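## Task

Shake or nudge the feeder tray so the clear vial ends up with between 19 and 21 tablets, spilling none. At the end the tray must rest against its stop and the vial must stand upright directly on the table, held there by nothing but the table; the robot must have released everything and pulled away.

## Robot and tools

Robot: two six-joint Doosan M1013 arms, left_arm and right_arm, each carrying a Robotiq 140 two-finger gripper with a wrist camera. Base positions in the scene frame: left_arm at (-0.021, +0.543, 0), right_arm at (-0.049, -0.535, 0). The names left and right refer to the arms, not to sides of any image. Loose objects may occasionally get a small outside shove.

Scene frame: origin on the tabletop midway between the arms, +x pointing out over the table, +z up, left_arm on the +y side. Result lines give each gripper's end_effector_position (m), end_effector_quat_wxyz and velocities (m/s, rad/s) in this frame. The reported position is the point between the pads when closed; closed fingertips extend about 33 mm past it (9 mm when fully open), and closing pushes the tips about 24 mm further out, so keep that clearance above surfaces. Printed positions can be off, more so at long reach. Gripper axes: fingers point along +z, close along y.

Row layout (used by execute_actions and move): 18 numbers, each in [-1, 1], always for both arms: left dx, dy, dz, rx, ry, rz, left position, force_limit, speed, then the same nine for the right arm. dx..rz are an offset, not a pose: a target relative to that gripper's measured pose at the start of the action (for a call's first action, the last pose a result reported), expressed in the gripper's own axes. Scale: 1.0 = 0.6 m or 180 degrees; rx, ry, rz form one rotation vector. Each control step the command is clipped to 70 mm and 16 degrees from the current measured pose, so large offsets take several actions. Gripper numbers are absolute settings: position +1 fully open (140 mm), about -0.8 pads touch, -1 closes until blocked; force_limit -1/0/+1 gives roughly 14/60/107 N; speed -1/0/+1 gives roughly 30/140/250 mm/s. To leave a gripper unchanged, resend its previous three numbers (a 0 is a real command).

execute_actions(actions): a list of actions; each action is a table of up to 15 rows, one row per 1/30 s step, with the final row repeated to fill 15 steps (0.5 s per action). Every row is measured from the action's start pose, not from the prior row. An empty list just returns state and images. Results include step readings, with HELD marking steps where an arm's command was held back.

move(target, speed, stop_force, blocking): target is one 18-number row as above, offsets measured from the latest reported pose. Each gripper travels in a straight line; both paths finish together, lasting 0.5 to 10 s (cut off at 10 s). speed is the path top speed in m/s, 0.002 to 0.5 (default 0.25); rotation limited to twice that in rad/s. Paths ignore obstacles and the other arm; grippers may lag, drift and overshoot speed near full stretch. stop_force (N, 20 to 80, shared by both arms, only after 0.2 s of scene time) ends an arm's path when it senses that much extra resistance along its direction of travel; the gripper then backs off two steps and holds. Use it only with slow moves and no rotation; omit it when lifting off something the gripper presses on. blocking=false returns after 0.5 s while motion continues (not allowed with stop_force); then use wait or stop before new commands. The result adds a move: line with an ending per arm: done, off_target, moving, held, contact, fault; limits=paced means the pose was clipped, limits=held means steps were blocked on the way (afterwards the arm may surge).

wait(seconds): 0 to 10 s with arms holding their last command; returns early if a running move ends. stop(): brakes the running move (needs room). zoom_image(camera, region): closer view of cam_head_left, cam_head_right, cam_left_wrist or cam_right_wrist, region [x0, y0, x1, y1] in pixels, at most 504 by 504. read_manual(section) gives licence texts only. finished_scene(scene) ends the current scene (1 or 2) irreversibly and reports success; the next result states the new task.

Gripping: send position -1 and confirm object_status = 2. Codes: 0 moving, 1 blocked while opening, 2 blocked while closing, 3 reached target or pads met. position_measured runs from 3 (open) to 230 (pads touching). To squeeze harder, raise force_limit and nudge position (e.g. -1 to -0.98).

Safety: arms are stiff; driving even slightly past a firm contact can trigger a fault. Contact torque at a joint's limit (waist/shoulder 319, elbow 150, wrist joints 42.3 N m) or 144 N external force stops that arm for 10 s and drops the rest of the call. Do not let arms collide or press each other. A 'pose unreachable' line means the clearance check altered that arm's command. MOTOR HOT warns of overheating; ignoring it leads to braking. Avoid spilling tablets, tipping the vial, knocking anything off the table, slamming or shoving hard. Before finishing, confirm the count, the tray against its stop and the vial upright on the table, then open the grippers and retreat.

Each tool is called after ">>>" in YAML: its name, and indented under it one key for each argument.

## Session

>>> execute_actions:
  actions: []

Scene clock: 0.00 s.
left_arm: end_effector_position=(+0.0088, +0.3022, +0.3520) position_measured=3 object_status=3 end_effector_quat_wxyz=(+0.339, +0.258, +0.902, -0.074) end_effector_velocity=(-0.000, -0.000, +0.000) end_effector_angular_velocity=(-0.000, +0.001, +0.000) | right_arm: end_effector_position=(+0.5912, -0.4197, +0.3224) position_measured=3 object_status=3 end_effector_quat_wxyz=(-0.001, +0.996, +0.089, +0.001) end_effector_velocity=(+0.000, -0.001, +0.000) end_effector_angular_velocity=(-0.000, -0.000, -0.001)
Joint positions: left_arm=[-2.466 -0.592  2.275  0.617  1.816  2.716] | right_arm=[-0.052  0.163  1.604  0.001  1.372  1.516]
Joint velocities: left_arm=[ 0.    -0.    -0.001 -0.    -0.001  0.   ] | right_arm=[-0.002 -0.    -0.001 -0.     0.    -0.001]
Joint torques (N m, as the joint torque sensors report them, + toward a larger angle): no reading
Flange force (N, the push that the arm receives, along the gripper's own x y z axes): no reading
Hand target (left_arm): +0.009, +0.302, +0.352; +0.339, +0.258, +0.902, -0.074
Hand target (right_arm): +0.591, -0.420, +0.322; -0.001, +0.996, +0.089, +0.001

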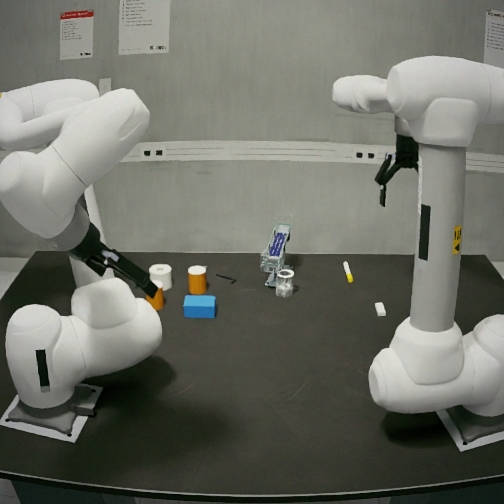

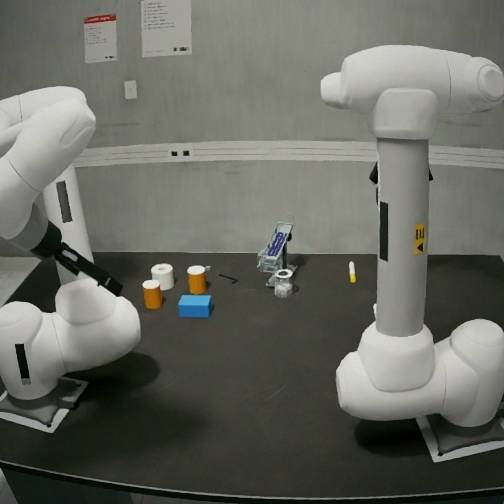

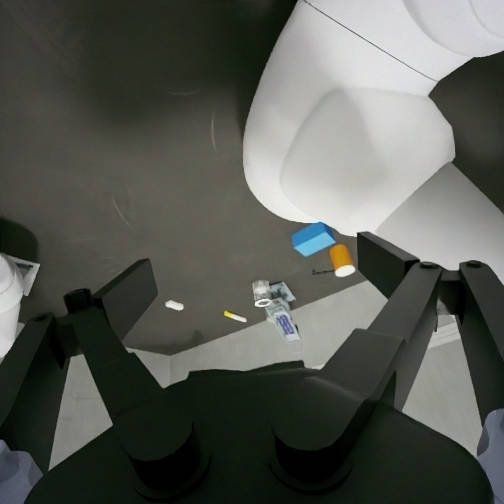

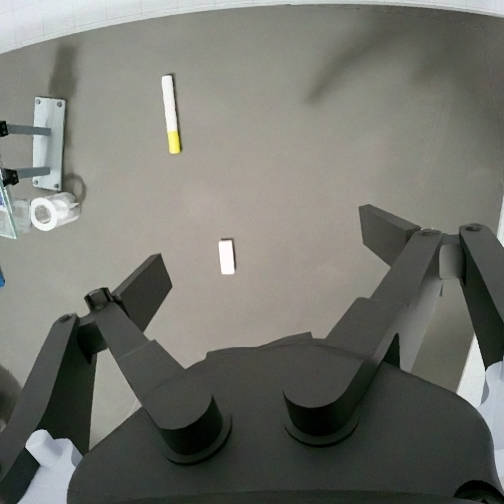

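>>> move:
  target: [-0.433,0.111,0.266,-0.0189,0.2255,-0.0897,0.3,-0.8,0, -0.077,-0.615,0.462,-0.0347,0.388,0.0495,0.3,-0.5,0]
  speed: 0.2

Scene clock: 19.50 s.
left_arm: end_effector_position=(+0.2991, +0.2016, +0.4032) position_measured=91 object_status=3 end_effector_quat_wxyz=(-0.000, +0.131, +0.991, -0.002) end_effector_velocity=(+0.000, +0.000, +0.000) end_effector_angular_velocity=(-0.000, +0.000, -0.000) | right_arm: end_effector_position=(+0.4797, -0.0649, +0.0445) position_measured=91 object_status=3 end_effector_quat_wxyz=(+0.000, +0.819, -0.000, +0.573) end_effector_velocity=(-0.000, +0.000, +0.000) end_effector_angular_velocity=(+0.001, -0.001, +0.001)
Joint positions: left_arm=[-0.761 -0.149  1.774 -0.002  1.515  4.085] | right_arm=[ 0.897  0.545  2.24  -1.919  1.073  4.356]
Joint velocities: left_arm=[ 0.     0.    -0.    -0.     0.     0.001] | right_arm=[ 0.001 -0.     0.    -0.001  0.001  0.001]
Joint torques (N m, as the joint torque sensors report them, + toward a larger angle): left_arm=[  1.88 -22.59 -41.74   3.76   0.03   0.55] | right_arm=[  2.14 -67.24 -10.25  -1.01   2.02   0.44]
Flange force (N, the push that the arm receives, along the gripper's own x y z axes): left_arm=[8.3 -0.9 -0.1] | right_arm=[-0.6 -2.0 6.2]
Hand target (left_arm): +0.299, +0.202, +0.403; -0.000, +0.131, +0.991, -0.002
Hand target (right_arm): +0.480, -0.065, +0.044; +0.000, +0.819, -0.000, +0.573
Off the commanded pose (left_arm): 0.001 m, 0 deg.
Off the commanded pose (right_arm): 0.001 m, 0 deg.
move: done

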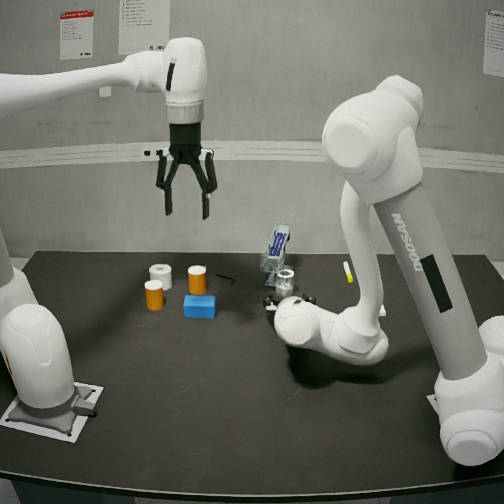

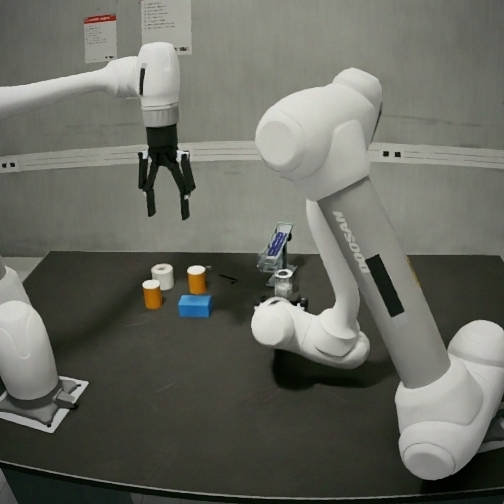

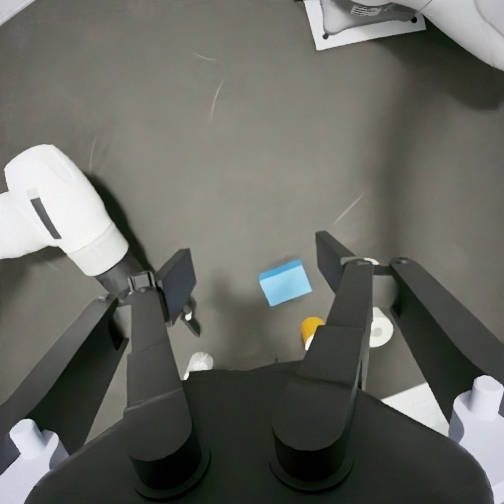

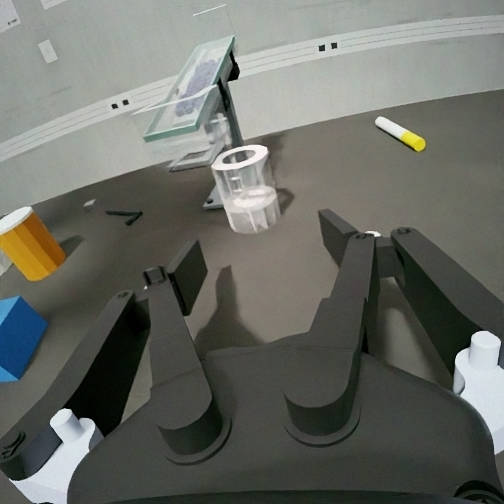

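>>> move:
  target: [-0.718,-0.225,0.188,0,0,0,0.3,-0.8,0, 0.037,-0.0117,0.111,0,0,0,0.15,-0.5,0]
  speed: 0.3

>>> zoom_image:
  camera: "cam_left_wrist"
  region: [130, 60, 390, 320]

Scene clock: 30.33 s.
left_arm: end_effector_position=(+0.6800, -0.0413, +0.2917) position_measured=91 object_status=3 end_effector_quat_wxyz=(+0.000, +0.131, +0.991, -0.002) end_effector_velocity=(+0.001, +0.000, -0.002) end_effector_angular_velocity=(+0.001, +0.002, +0.002) | right_arm: end_effector_position=(+0.5500, -0.0580, +0.0427) position_measured=110 object_status=3 end_effector_quat_wxyz=(+0.000, +0.819, -0.000, +0.573) end_effector_velocity=(-0.000, +0.001, +0.000) end_effector_angular_velocity=(-0.000, +0.000, +0.002)
Joint positions: left_arm=[-0.603  0.607  1.032 -0.003  1.501  4.244] | right_arm=[ 0.792  0.578  2.165 -2.003  1.021  4.328]
Joint velocities: left_arm=[ 0.001  0.002 -0.    -0.     0.    -0.001] | right_arm=[ 0.001  0.    -0.001 -0.    -0.001 -0.001]
Joint torques (N m, as the joint torque sensors report them, + toward a larger angle): left_arm=[ -1.59 -96.61 -40.27   3.84  -0.33   0.29] | right_arm=[  0.98 -72.5  -12.67  -1.44   2.26   0.27]
Flange force (N, the push that the arm receives, along the gripper's own x y z axes): left_arm=[2.1 2.6 -3.0] | right_arm=[-1.7 -2.9 4.4]
Hand target (left_arm): +0.680, -0.041, +0.292; -0.000, +0.131, +0.991, -0.002
Hand target (right_arm): +0.550, -0.058, +0.043; +0.000, +0.819, -0.000, +0.573
Off the commanded pose (left_arm): 0.001 m, 0 deg.
Off the commanded pose (right_arm): 0.000 m, 0 deg.
move: done

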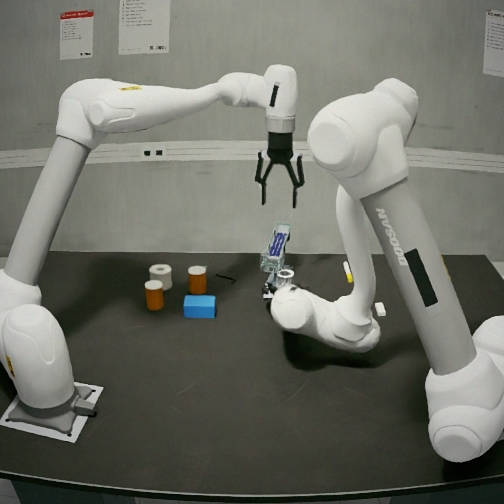

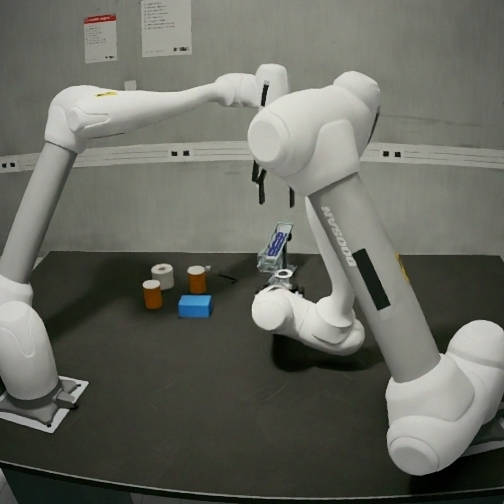

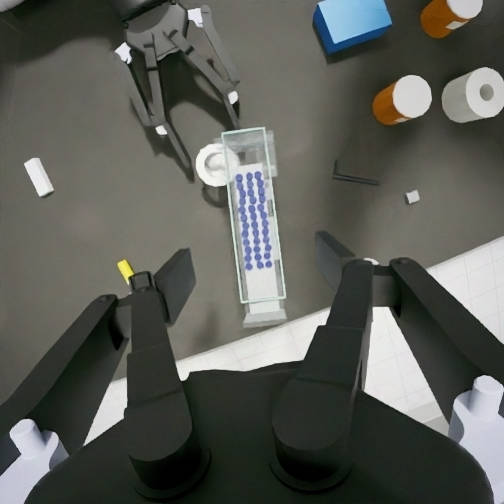

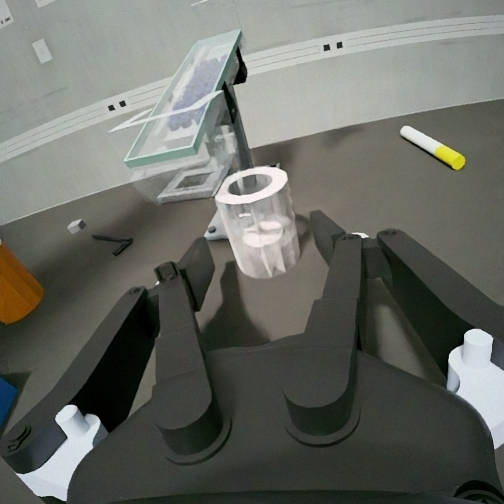

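Region (130, 60, 390, 320) of cam_left_wrist's 504x504 image, scaled by 1.938, with more detail than that image has.

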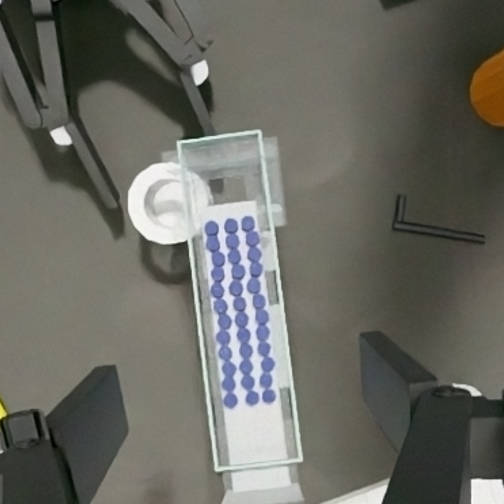

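>>> move:
  target: [0,0,0,0,0,0,0.3,-0.8,0, 0.019,0.003,0.052,0,0,0,0.15,-0.5,0]
  speed: 0.07

>>> move:
  target: [0,0,0,0,0,0,0.3,-0.8,0, 0,0,0,0,0,0,-1,-0.7,-0.6]

>>> zoom_image:
  camera: "cam_left_wrist"
  region: [170, 100, 300, 230]

>>> zoom_image:
  camera: "cam_right_wrist"
  region: [110, 100, 330, 320]

Scene clock: 39.63 s.
left_arm: end_effector_position=(+0.6800, -0.0414, +0.2917) position_measured=91 object_status=3 end_effector_quat_wxyz=(+0.000, +0.131, +0.991, -0.002) end_effector_velocity=(-0.000, +0.000, +0.000) end_effector_angular_velocity=(-0.000, -0.000, -0.000) | right_arm: end_effector_position=(+0.5832, -0.0598, +0.0428) position_measured=110 object_status=3 end_effector_quat_wxyz=(+0.000, +0.819, -0.000, +0.573) end_effector_velocity=(+0.001, -0.000, +0.000) end_effector_angular_velocity=(-0.001, -0.001, +0.000)
Joint positions: left_arm=[-0.603  0.607  1.032 -0.003  1.501  4.244] | right_arm=[ 0.742  0.59   2.133 -2.043  0.995  4.317]
Joint velocities: left_arm=[-0.    -0.001  0.001 -0.    -0.     0.   ] | right_arm=[-0.001 -0.    -0.001 -0.001  0.    -0.001]
Joint torques (N m, as the joint torque sensors report them, + toward a larger angle): left_arm=[   1.09 -100.29  -40.67    4.23   -0.24    0.67] | right_arm=[  0.13 -74.18 -14.36  -1.69   2.52   0.56]
Flange force (N, the push that the arm receives, along the gripper's own x y z axes): left_arm=[-1.3 -3.2 -1.8] | right_arm=[-0.8 -2.5 2.7]
Hand target (left_arm): +0.680, -0.041, +0.292; +0.000, +0.131, +0.991, -0.002
Hand target (right_arm): +0.583, -0.060, +0.043; +0.000, +0.819, -0.000, +0.573
Off the commanded pose (left_arm): 0.000 m, 0 deg.
Off the commanded pose (right_arm): 0.000 m, 0 deg.
move: done

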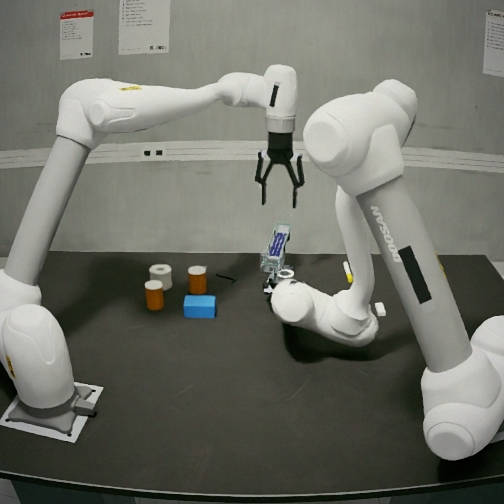

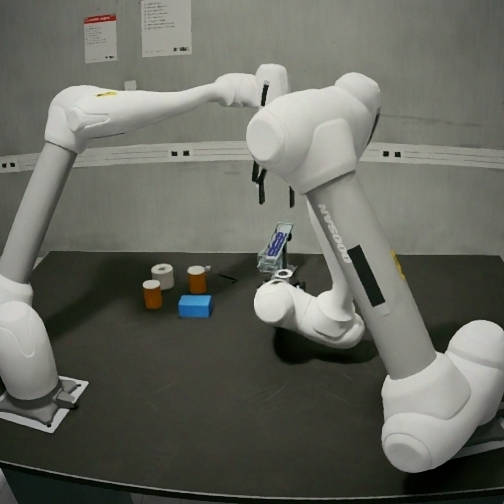

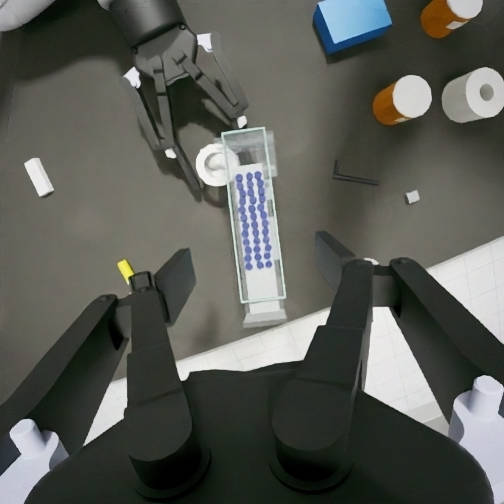

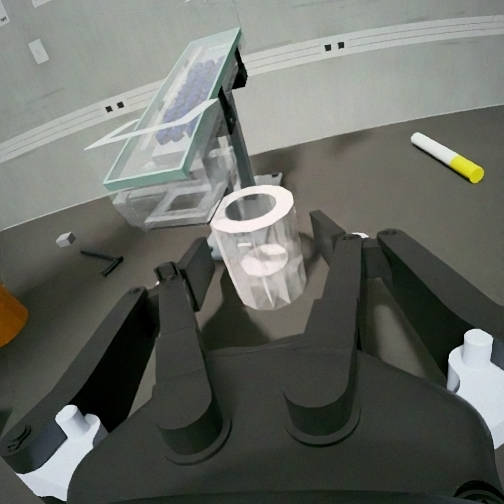

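Scene clock: 40.20 s.
left_arm: end_effector_position=(+0.6800, -0.0414, +0.2917) position_measured=91 object_status=3 end_effector_quat_wxyz=(+0.000, +0.131, +0.991, -0.002) end_effector_velocity=(-0.001, -0.001, -0.000) end_effector_angular_velocity=(+0.000, +0.000, -0.001) | right_arm: end_effector_position=(+0.5832, -0.0598, +0.0428) position_measured=150 object_status=2 end_effector_quat_wxyz=(+0.000, +0.819, -0.000, +0.573) end_effector_velocity=(+0.001, +0.001, +0.001) end_effector_angular_velocity=(+0.000, -0.001, +0.001)
Joint positions: left_arm=[-0.603  0.607  1.032 -0.003  1.501  4.244] | right_arm=[ 0.742  0.59   2.133 -2.043  0.995  4.317]
Joint velocities: left_arm=[-0.001  0.     0.    -0.     0.     0.   ] | right_arm=[-0.    -0.    -0.001 -0.001  0.    -0.   ]
Joint torques (N m, as the joint torque sensors report them, + toward a larger angle): left_arm=[ -2.72 -98.5  -40.59   4.1   -0.32   0.3 ] | right_arm=[ -1.39 -71.23 -14.29  -1.7    1.21   0.33]
Flange force (N, the push that the arm receives, along the gripper's own x y z axes): left_arm=[-0.8 2.7 -2.5] | right_arm=[1.1 -2.3 -3.2]
Hand target (left_arm): +0.680, -0.041, +0.292; +0.000, +0.131, +0.991, -0.002
Hand target (right_arm): +0.583, -0.060, +0.043; +0.000, +0.819, -0.000, +0.573
Off the commanded pose (left_arm): 0.000 m, 0 deg.
Off the commanded pose (right_arm): 0.000 m, 0 deg.
move: done

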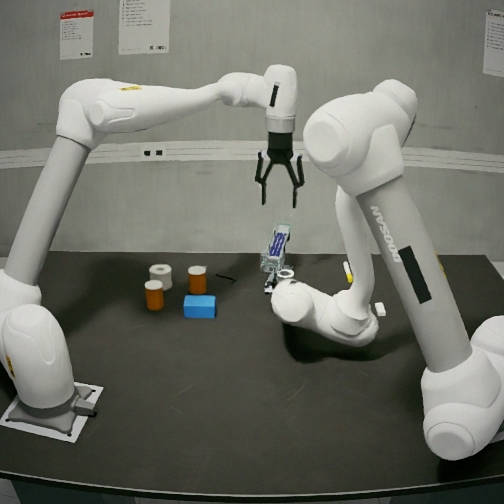

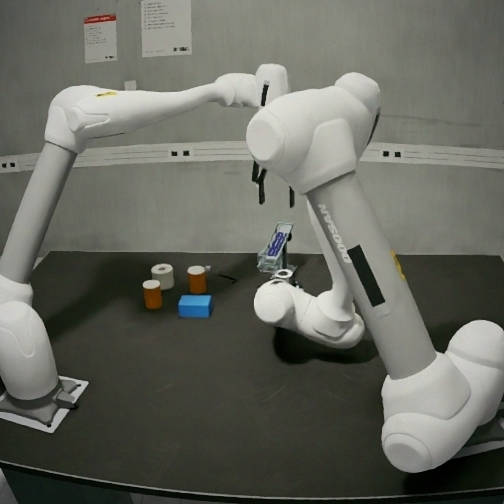

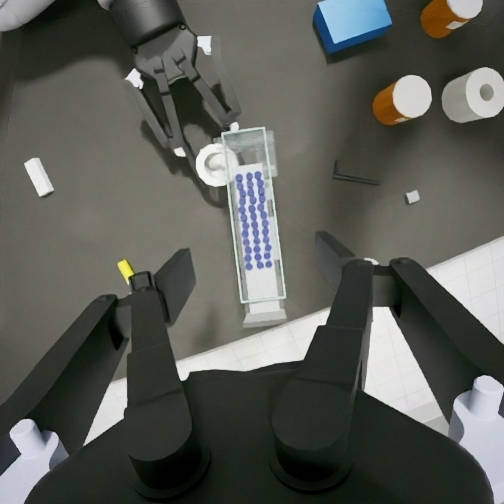

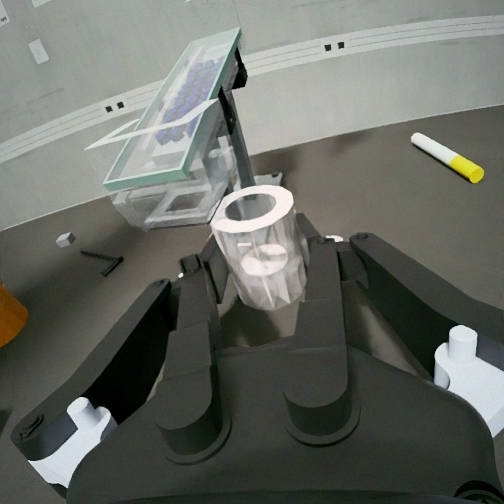

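Region (170, 100, 300, 230) of cam_left_wrist's 504x504 image, scaled by 3.877, with more detail than that image has.

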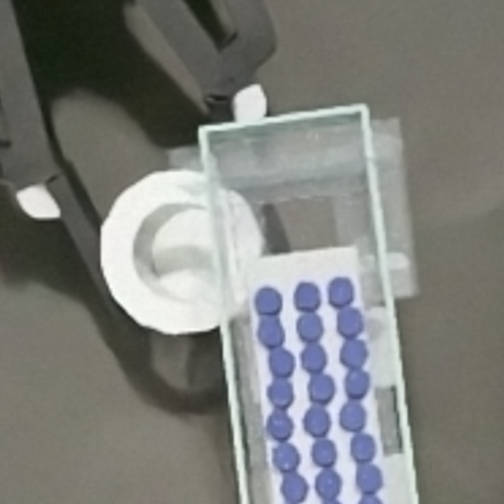

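Region (110, 100, 330, 320) of cam_right_wrist's 504x504 image, scaled by 2.291, with more detail than that image has.

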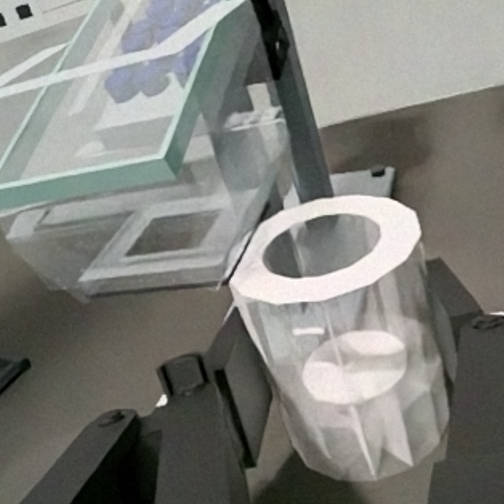

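>>> move:
  target: [0,0,0,0,0,0,0.3,-0.8,0, 0.0073,-0.061,0.017,0,0,0,-1,-0.7,-0.6]
  speed: 0.03
  stop_force: 25

>>> zoom_image:
  camera: "cam_left_wrist"
  region: [190, 100, 320, 230]

>>> zoom_image:
  camera: "cam_right_wrist"
  region: [150, 100, 370, 320]

Scene clock: 48.33 s.
left_arm: end_effector_position=(+0.6800, -0.0414, +0.2917) position_measured=91 object_status=3 end_effector_quat_wxyz=(+0.000, +0.131, +0.991, -0.002) end_effector_velocity=(+0.000, +0.000, -0.000) end_effector_angular_velocity=(+0.000, +0.000, +0.001) | right_arm: end_effector_position=(+0.5943, -0.0232, +0.0434) position_measured=150 object_status=2 end_effector_quat_wxyz=(+0.000, +0.819, -0.000, +0.573) end_effector_velocity=(+0.001, -0.000, +0.000) end_effector_angular_velocity=(+0.002, -0.001, -0.002)
Joint positions: left_arm=[-0.603  0.607  1.032 -0.003  1.501  4.244] | right_arm=[ 0.764  0.618  2.061 -1.994  0.984  4.265]
Joint velocities: left_arm=[ 0.  0.  0.  0.  0. -0.] | right_arm=[-0.001 -0.    -0.001  0.001  0.001  0.001]
Joint torques (N m, as the joint torque sensors report them, + toward a larger angle): left_arm=[  0.08 -99.51 -40.69   4.21  -0.77   0.07] | right_arm=[ -0.06 -77.77 -16.55  -1.75   2.48   0.14]
Flange force (N, the push that the arm receives, along the gripper's own x y z axes): left_arm=[-1.4 -0.8 -2.7] | right_arm=[-1.3 -1.1 1.2]
Hand target (left_arm): +0.680, -0.041, +0.292; +0.000, +0.131, +0.991, -0.002
Hand target (right_arm): +0.594, -0.023, +0.043; +0.000, +0.819, -0.000, +0.573
Off the commanded pose (left_arm): 0.000 m, 0 deg.
Off the commanded pose (right_arm): 0.000 m, 0 deg.
move: done

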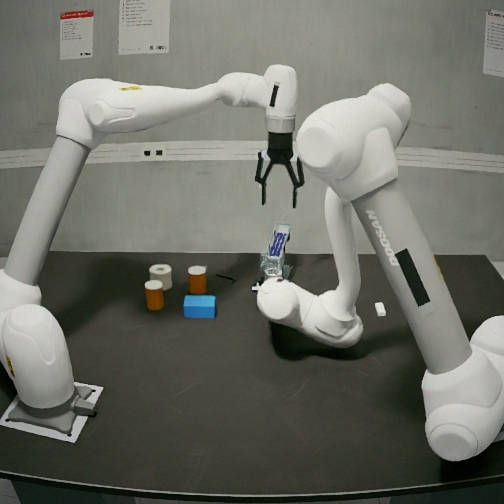

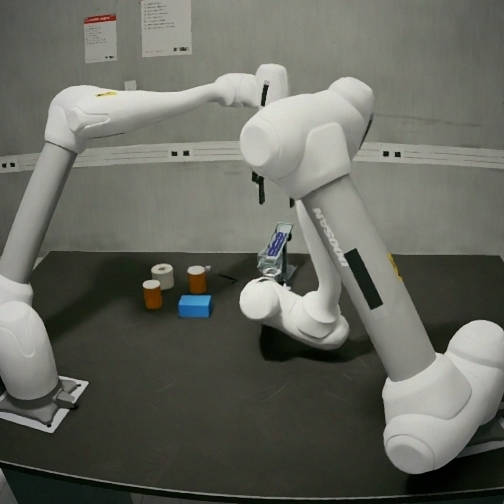

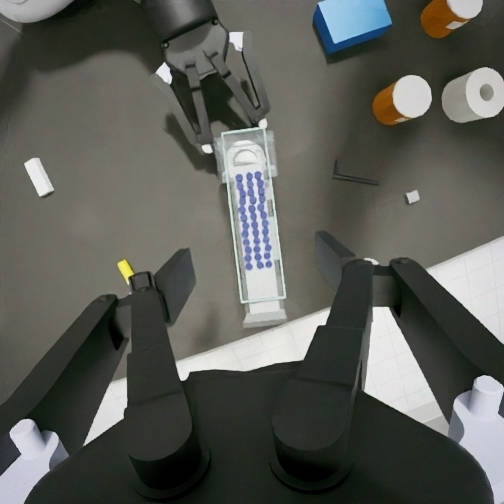

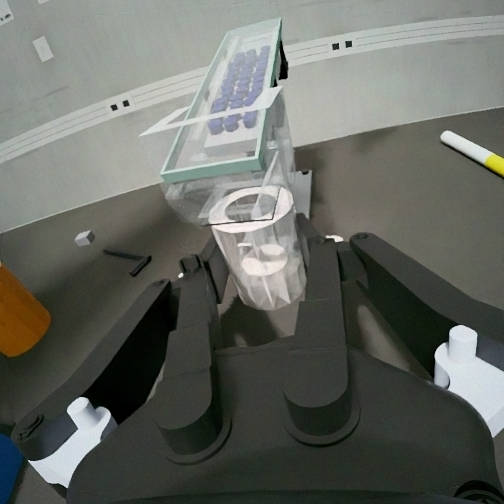

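Region (190, 100, 320, 230) of cam_left_wrist's 504x504 image, scaled by 3.877, with more detail than that image has.

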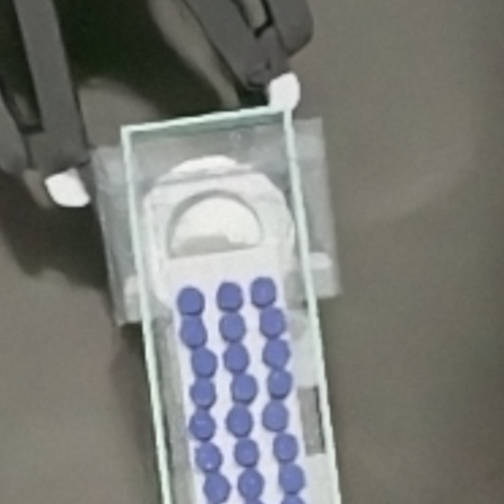

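Region (150, 100, 370, 320) of cam_right_wrist's 504x504 image, scaled by 2.291, with more detail than that image has.

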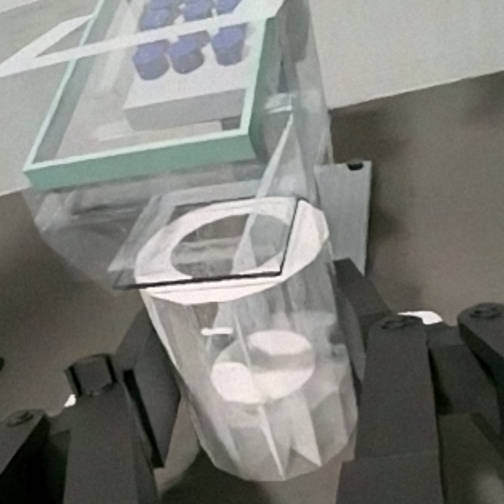

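>>> move:
  target: [-0.163,0.003,0.11,0,0,0.008,0.3,-0.8,0, 0.0005,-0.0053,0.0013,0,0,0,-1,-0.7,-0.6]
  speed: 0.15

>>> zoom_image:
  camera: "cam_left_wrist"
  region: [170, 170, 340, 320]

>>> zoom_image:
  camera: "cam_head_left"
  region: [240, 180, 320, 260]

Scene clock: 58.67 s.
left_arm: end_effector_position=(+0.7750, -0.0653, +0.2259) position_measured=91 object_status=3 end_effector_quat_wxyz=(+0.000, +0.144, +0.990, -0.002) end_effector_velocity=(+0.000, -0.000, +0.001) end_effector_angular_velocity=(-0.001, -0.001, +0.001) | right_arm: end_effector_position=(+0.5951, -0.0200, +0.0434) position_measured=150 object_status=2 end_effector_quat_wxyz=(+0.000, +0.819, -0.000, +0.573) end_effector_velocity=(-0.001, +0.001, -0.000) end_effector_angular_velocity=(-0.000, +0.000, +0.002)
Joint positions: left_arm=[-0.557  0.794  0.828 -0.003  1.518  4.315] | right_arm=[ 0.766  0.621  2.055 -1.99   0.983  4.26 ]
Joint velocities: left_arm=[ 0.    -0.    -0.002 -0.001  0.    -0.001] | right_arm=[ 0.002  0.     0.    -0.    -0.     0.   ]
Joint torques (N m, as the joint torque sensors report them, + toward a larger angle): left_arm=[  -0.25 -114.06  -39.62    4.4    -0.44   -0.28] | right_arm=[  3.66 -80.67 -15.4   -1.5    2.08   0.56]
Flange force (N, the push that the arm receives, along the gripper's own x y z axes): left_arm=[-5.2 -1.1 -4.6] | right_arm=[-2.4 -1.8 9.3]
Hand target (left_arm): +0.775, -0.065, +0.226; +0.000, +0.144, +0.990, -0.002
Hand target (right_arm): +0.595, -0.020, +0.043; +0.000, +0.819, -0.000, +0.573
Off the commanded pose (left_arm): 0.000 m, 0 deg.
Off the commanded pose (right_arm): 0.000 m, 0 deg.
move: done

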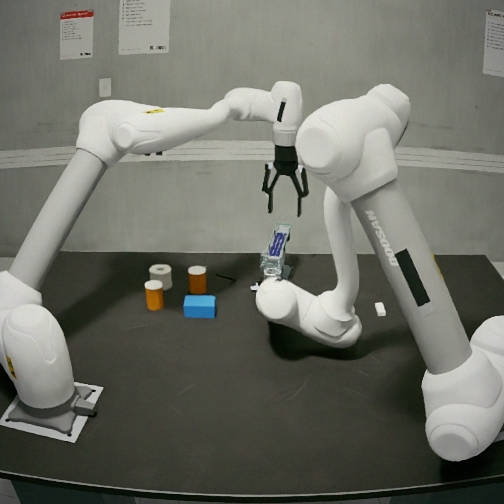

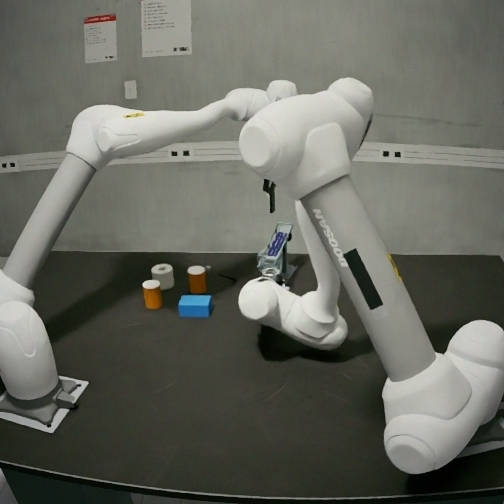

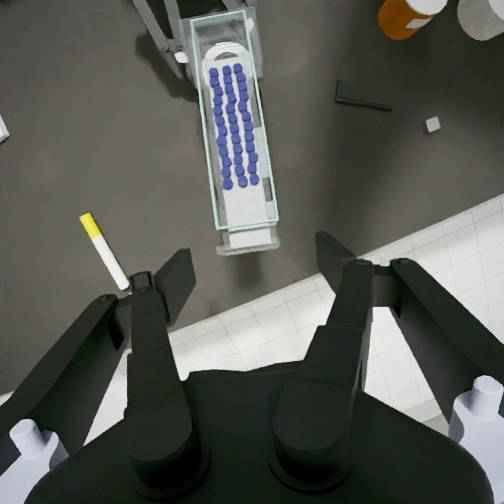

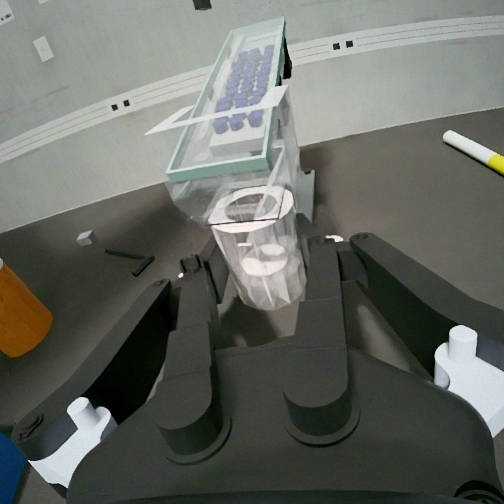

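Region (170, 170, 340, 320) of cam_left_wrist's 504x504 image, scaled by 2.965, with more detail than that image has; it fills the top 445 rows of this view, and the rest is white.

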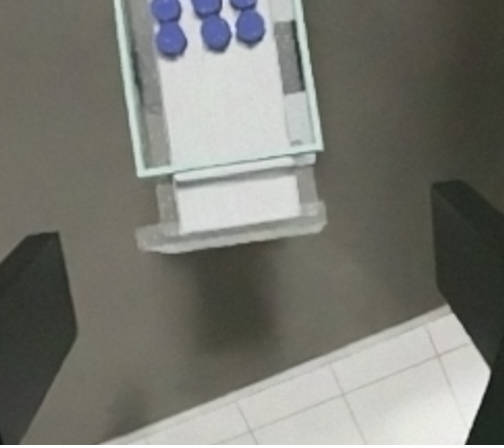

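Region (240, 180, 320, 260) of cam_head_left's 504x504 image, scaled by 6.300, with more detail than that image has.

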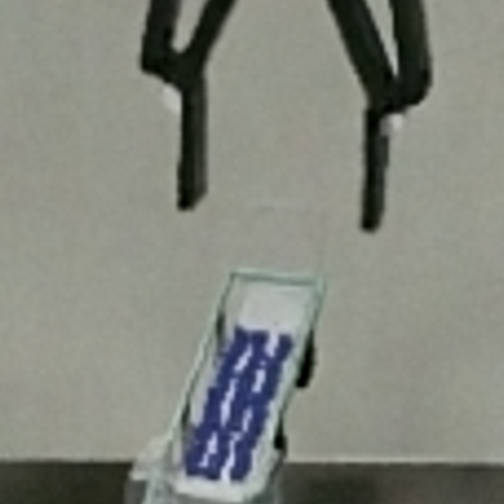

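>>> move:
  target: [0,-0.005,0.028,0,0,0,0,-0.8,0, 0,0,0,0,0,0,-1,-0.7,-0.6]
  speed: 0.05

>>> zoom_image:
  camera: "cam_left_wrist"
  region: [170, 170, 340, 320]

>>> move:
  target: [0,0,0,0,0,0,-1,-1,-1, 0,0,0,0,0,0,-1,-0.7,-0.6]

>>> zoom_image:
  camera: "cam_left_wrist"
  region: [120, 10, 380, 270]

Scene clock: 67.30 s.
left_arm: end_effector_position=(+0.7742, -0.0683, +0.2091) position_measured=129 object_status=3 end_effector_quat_wxyz=(+0.000, +0.144, +0.990, -0.002) end_effector_velocity=(-0.001, -0.001, -0.001) end_effector_angular_velocity=(-0.000, +0.000, -0.001) | right_arm: end_effector_position=(+0.5951, -0.0200, +0.0434) position_measured=150 object_status=2 end_effector_quat_wxyz=(+0.000, +0.819, -0.000, +0.573) end_effector_velocity=(+0.000, -0.001, -0.000) end_effector_angular_velocity=(-0.001, -0.000, -0.001)
Joint positions: left_arm=[-0.56   0.799  0.85  -0.003  1.491  4.312] | right_arm=[ 0.766  0.621  2.055 -1.99   0.983  4.26 ]
Joint velocities: left_arm=[-0.001  0.     0.001 -0.    -0.001 -0.   ] | right_arm=[-0.    -0.     0.001  0.     0.001 -0.001]
Joint torques (N m, as the joint torque sensors report them, + toward a larger angle): left_arm=[  -0.95 -114.23  -39.93    4.32   -0.08    0.52] | right_arm=[  1.13 -78.24 -18.17  -1.97   2.49   0.63]
Flange force (N, the push that the arm receives, along the gripper's own x y z axes): left_arm=[-3.7 -1.9 -1.8] | right_arm=[-0.5 1.5 0.9]
Hand target (left_arm): +0.774, -0.068, +0.209; +0.000, +0.144, +0.990, -0.002
Hand target (right_arm): +0.595, -0.020, +0.043; +0.000, +0.819, -0.000, +0.573
Off the commanded pose (left_arm): 0.000 m, 0 deg.
Off the commanded pose (right_arm): 0.000 m, 0 deg.
move: done

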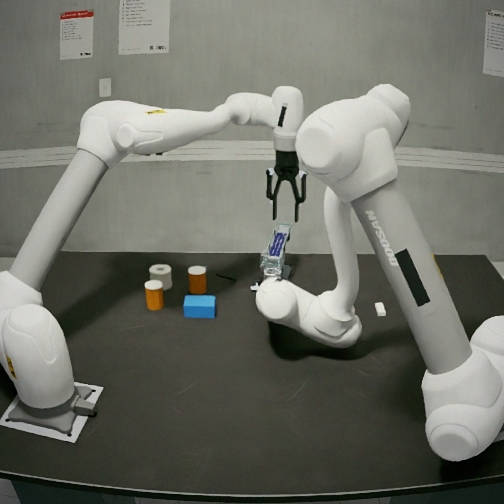

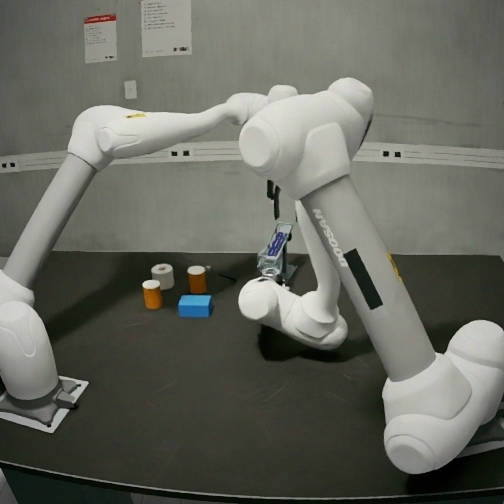

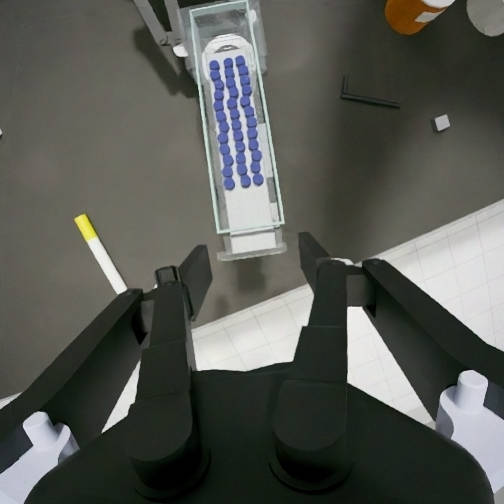

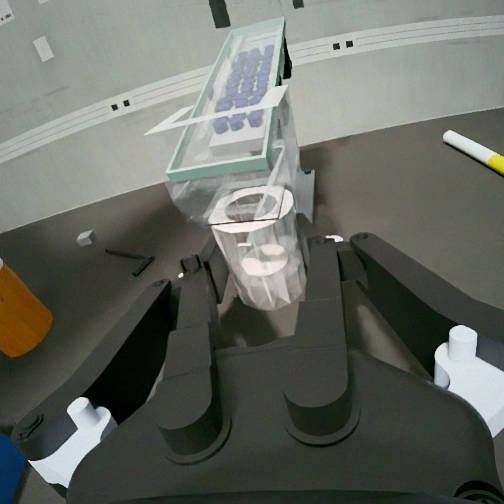

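Region (170, 170, 340, 320) of cam_left_wrist's 504x504 image, scaled by 2.965, with more detail than that image has; it fills the top 445 rows of this view, and the rest is white.

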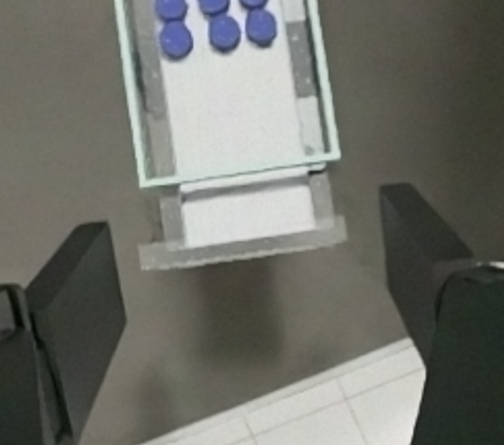

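Scene clock: 68.27 s.
left_arm: end_effector_position=(+0.7742, -0.0683, +0.2091) position_measured=164 object_status=2 end_effector_quat_wxyz=(+0.000, +0.144, +0.990, -0.002) end_effector_velocity=(+0.000, -0.000, +0.000) end_effector_angular_velocity=(-0.001, -0.001, -0.001) | right_arm: end_effector_position=(+0.5951, -0.0200, +0.0434) position_measured=150 object_status=2 end_effector_quat_wxyz=(+0.000, +0.819, -0.000, +0.573) end_effector_velocity=(-0.001, +0.001, -0.000) end_effector_angular_velocity=(-0.000, +0.001, +0.001)
Joint positions: left_arm=[-0.56   0.799  0.85  -0.003  1.491  4.312] | right_arm=[ 0.766  0.621  2.055 -1.99   0.983  4.26 ]
Joint velocities: left_arm=[ 0.    -0.    -0.001  0.    -0.     0.001] | right_arm=[ 0.002 -0.    -0.     0.001 -0.001 -0.001]
Joint torques (N m, as the joint torque sensors report them, + toward a larger angle): left_arm=[  -5.25 -107.81  -38.04    1.5    -1.58    0.48] | right_arm=[  0.51 -80.9  -15.97  -1.75   2.47   0.63]
Flange force (N, the push that the arm receives, along the gripper's own x y z axes): left_arm=[-1.2 4.5 -9.0] | right_arm=[-3.7 -4.6 4.8]
Hand target (left_arm): +0.774, -0.068, +0.209; +0.000, +0.144, +0.990, -0.002
Hand target (right_arm): +0.595, -0.020, +0.043; +0.000, +0.819, -0.000, +0.573
Off the commanded pose (left_arm): 0.000 m, 0 deg.
Off the commanded pose (right_arm): 0.000 m, 0 deg.
move: done

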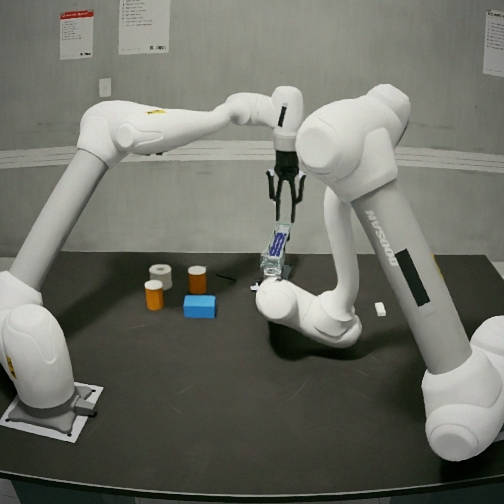

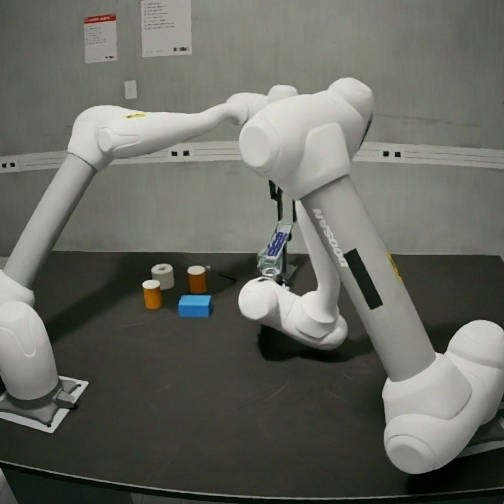

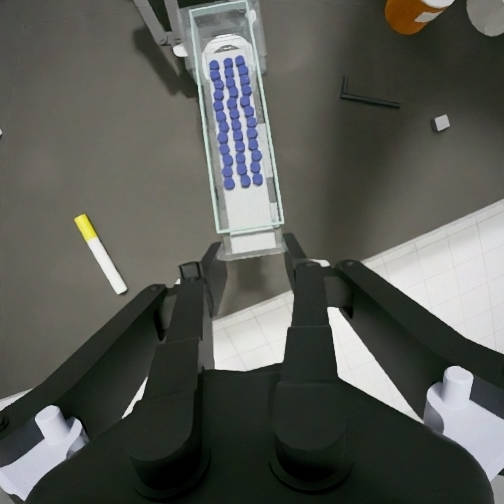

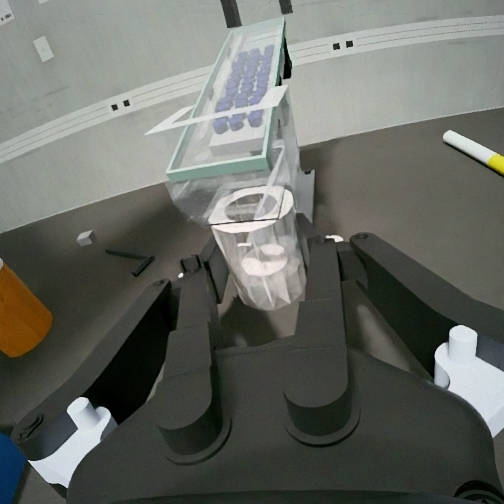

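Region (120, 10, 380, 270) of cam_left_wrist's 504x504 image, scaled by 1.938, with more detail than that image has.

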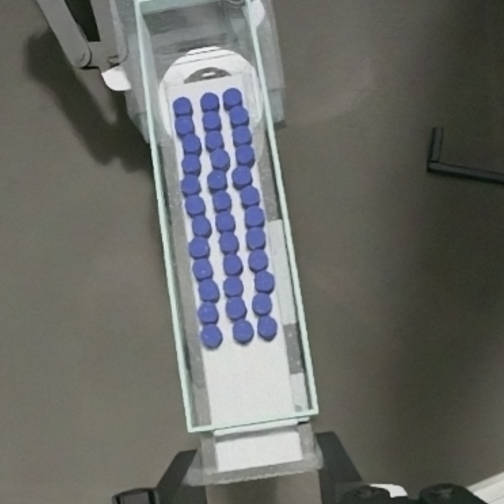

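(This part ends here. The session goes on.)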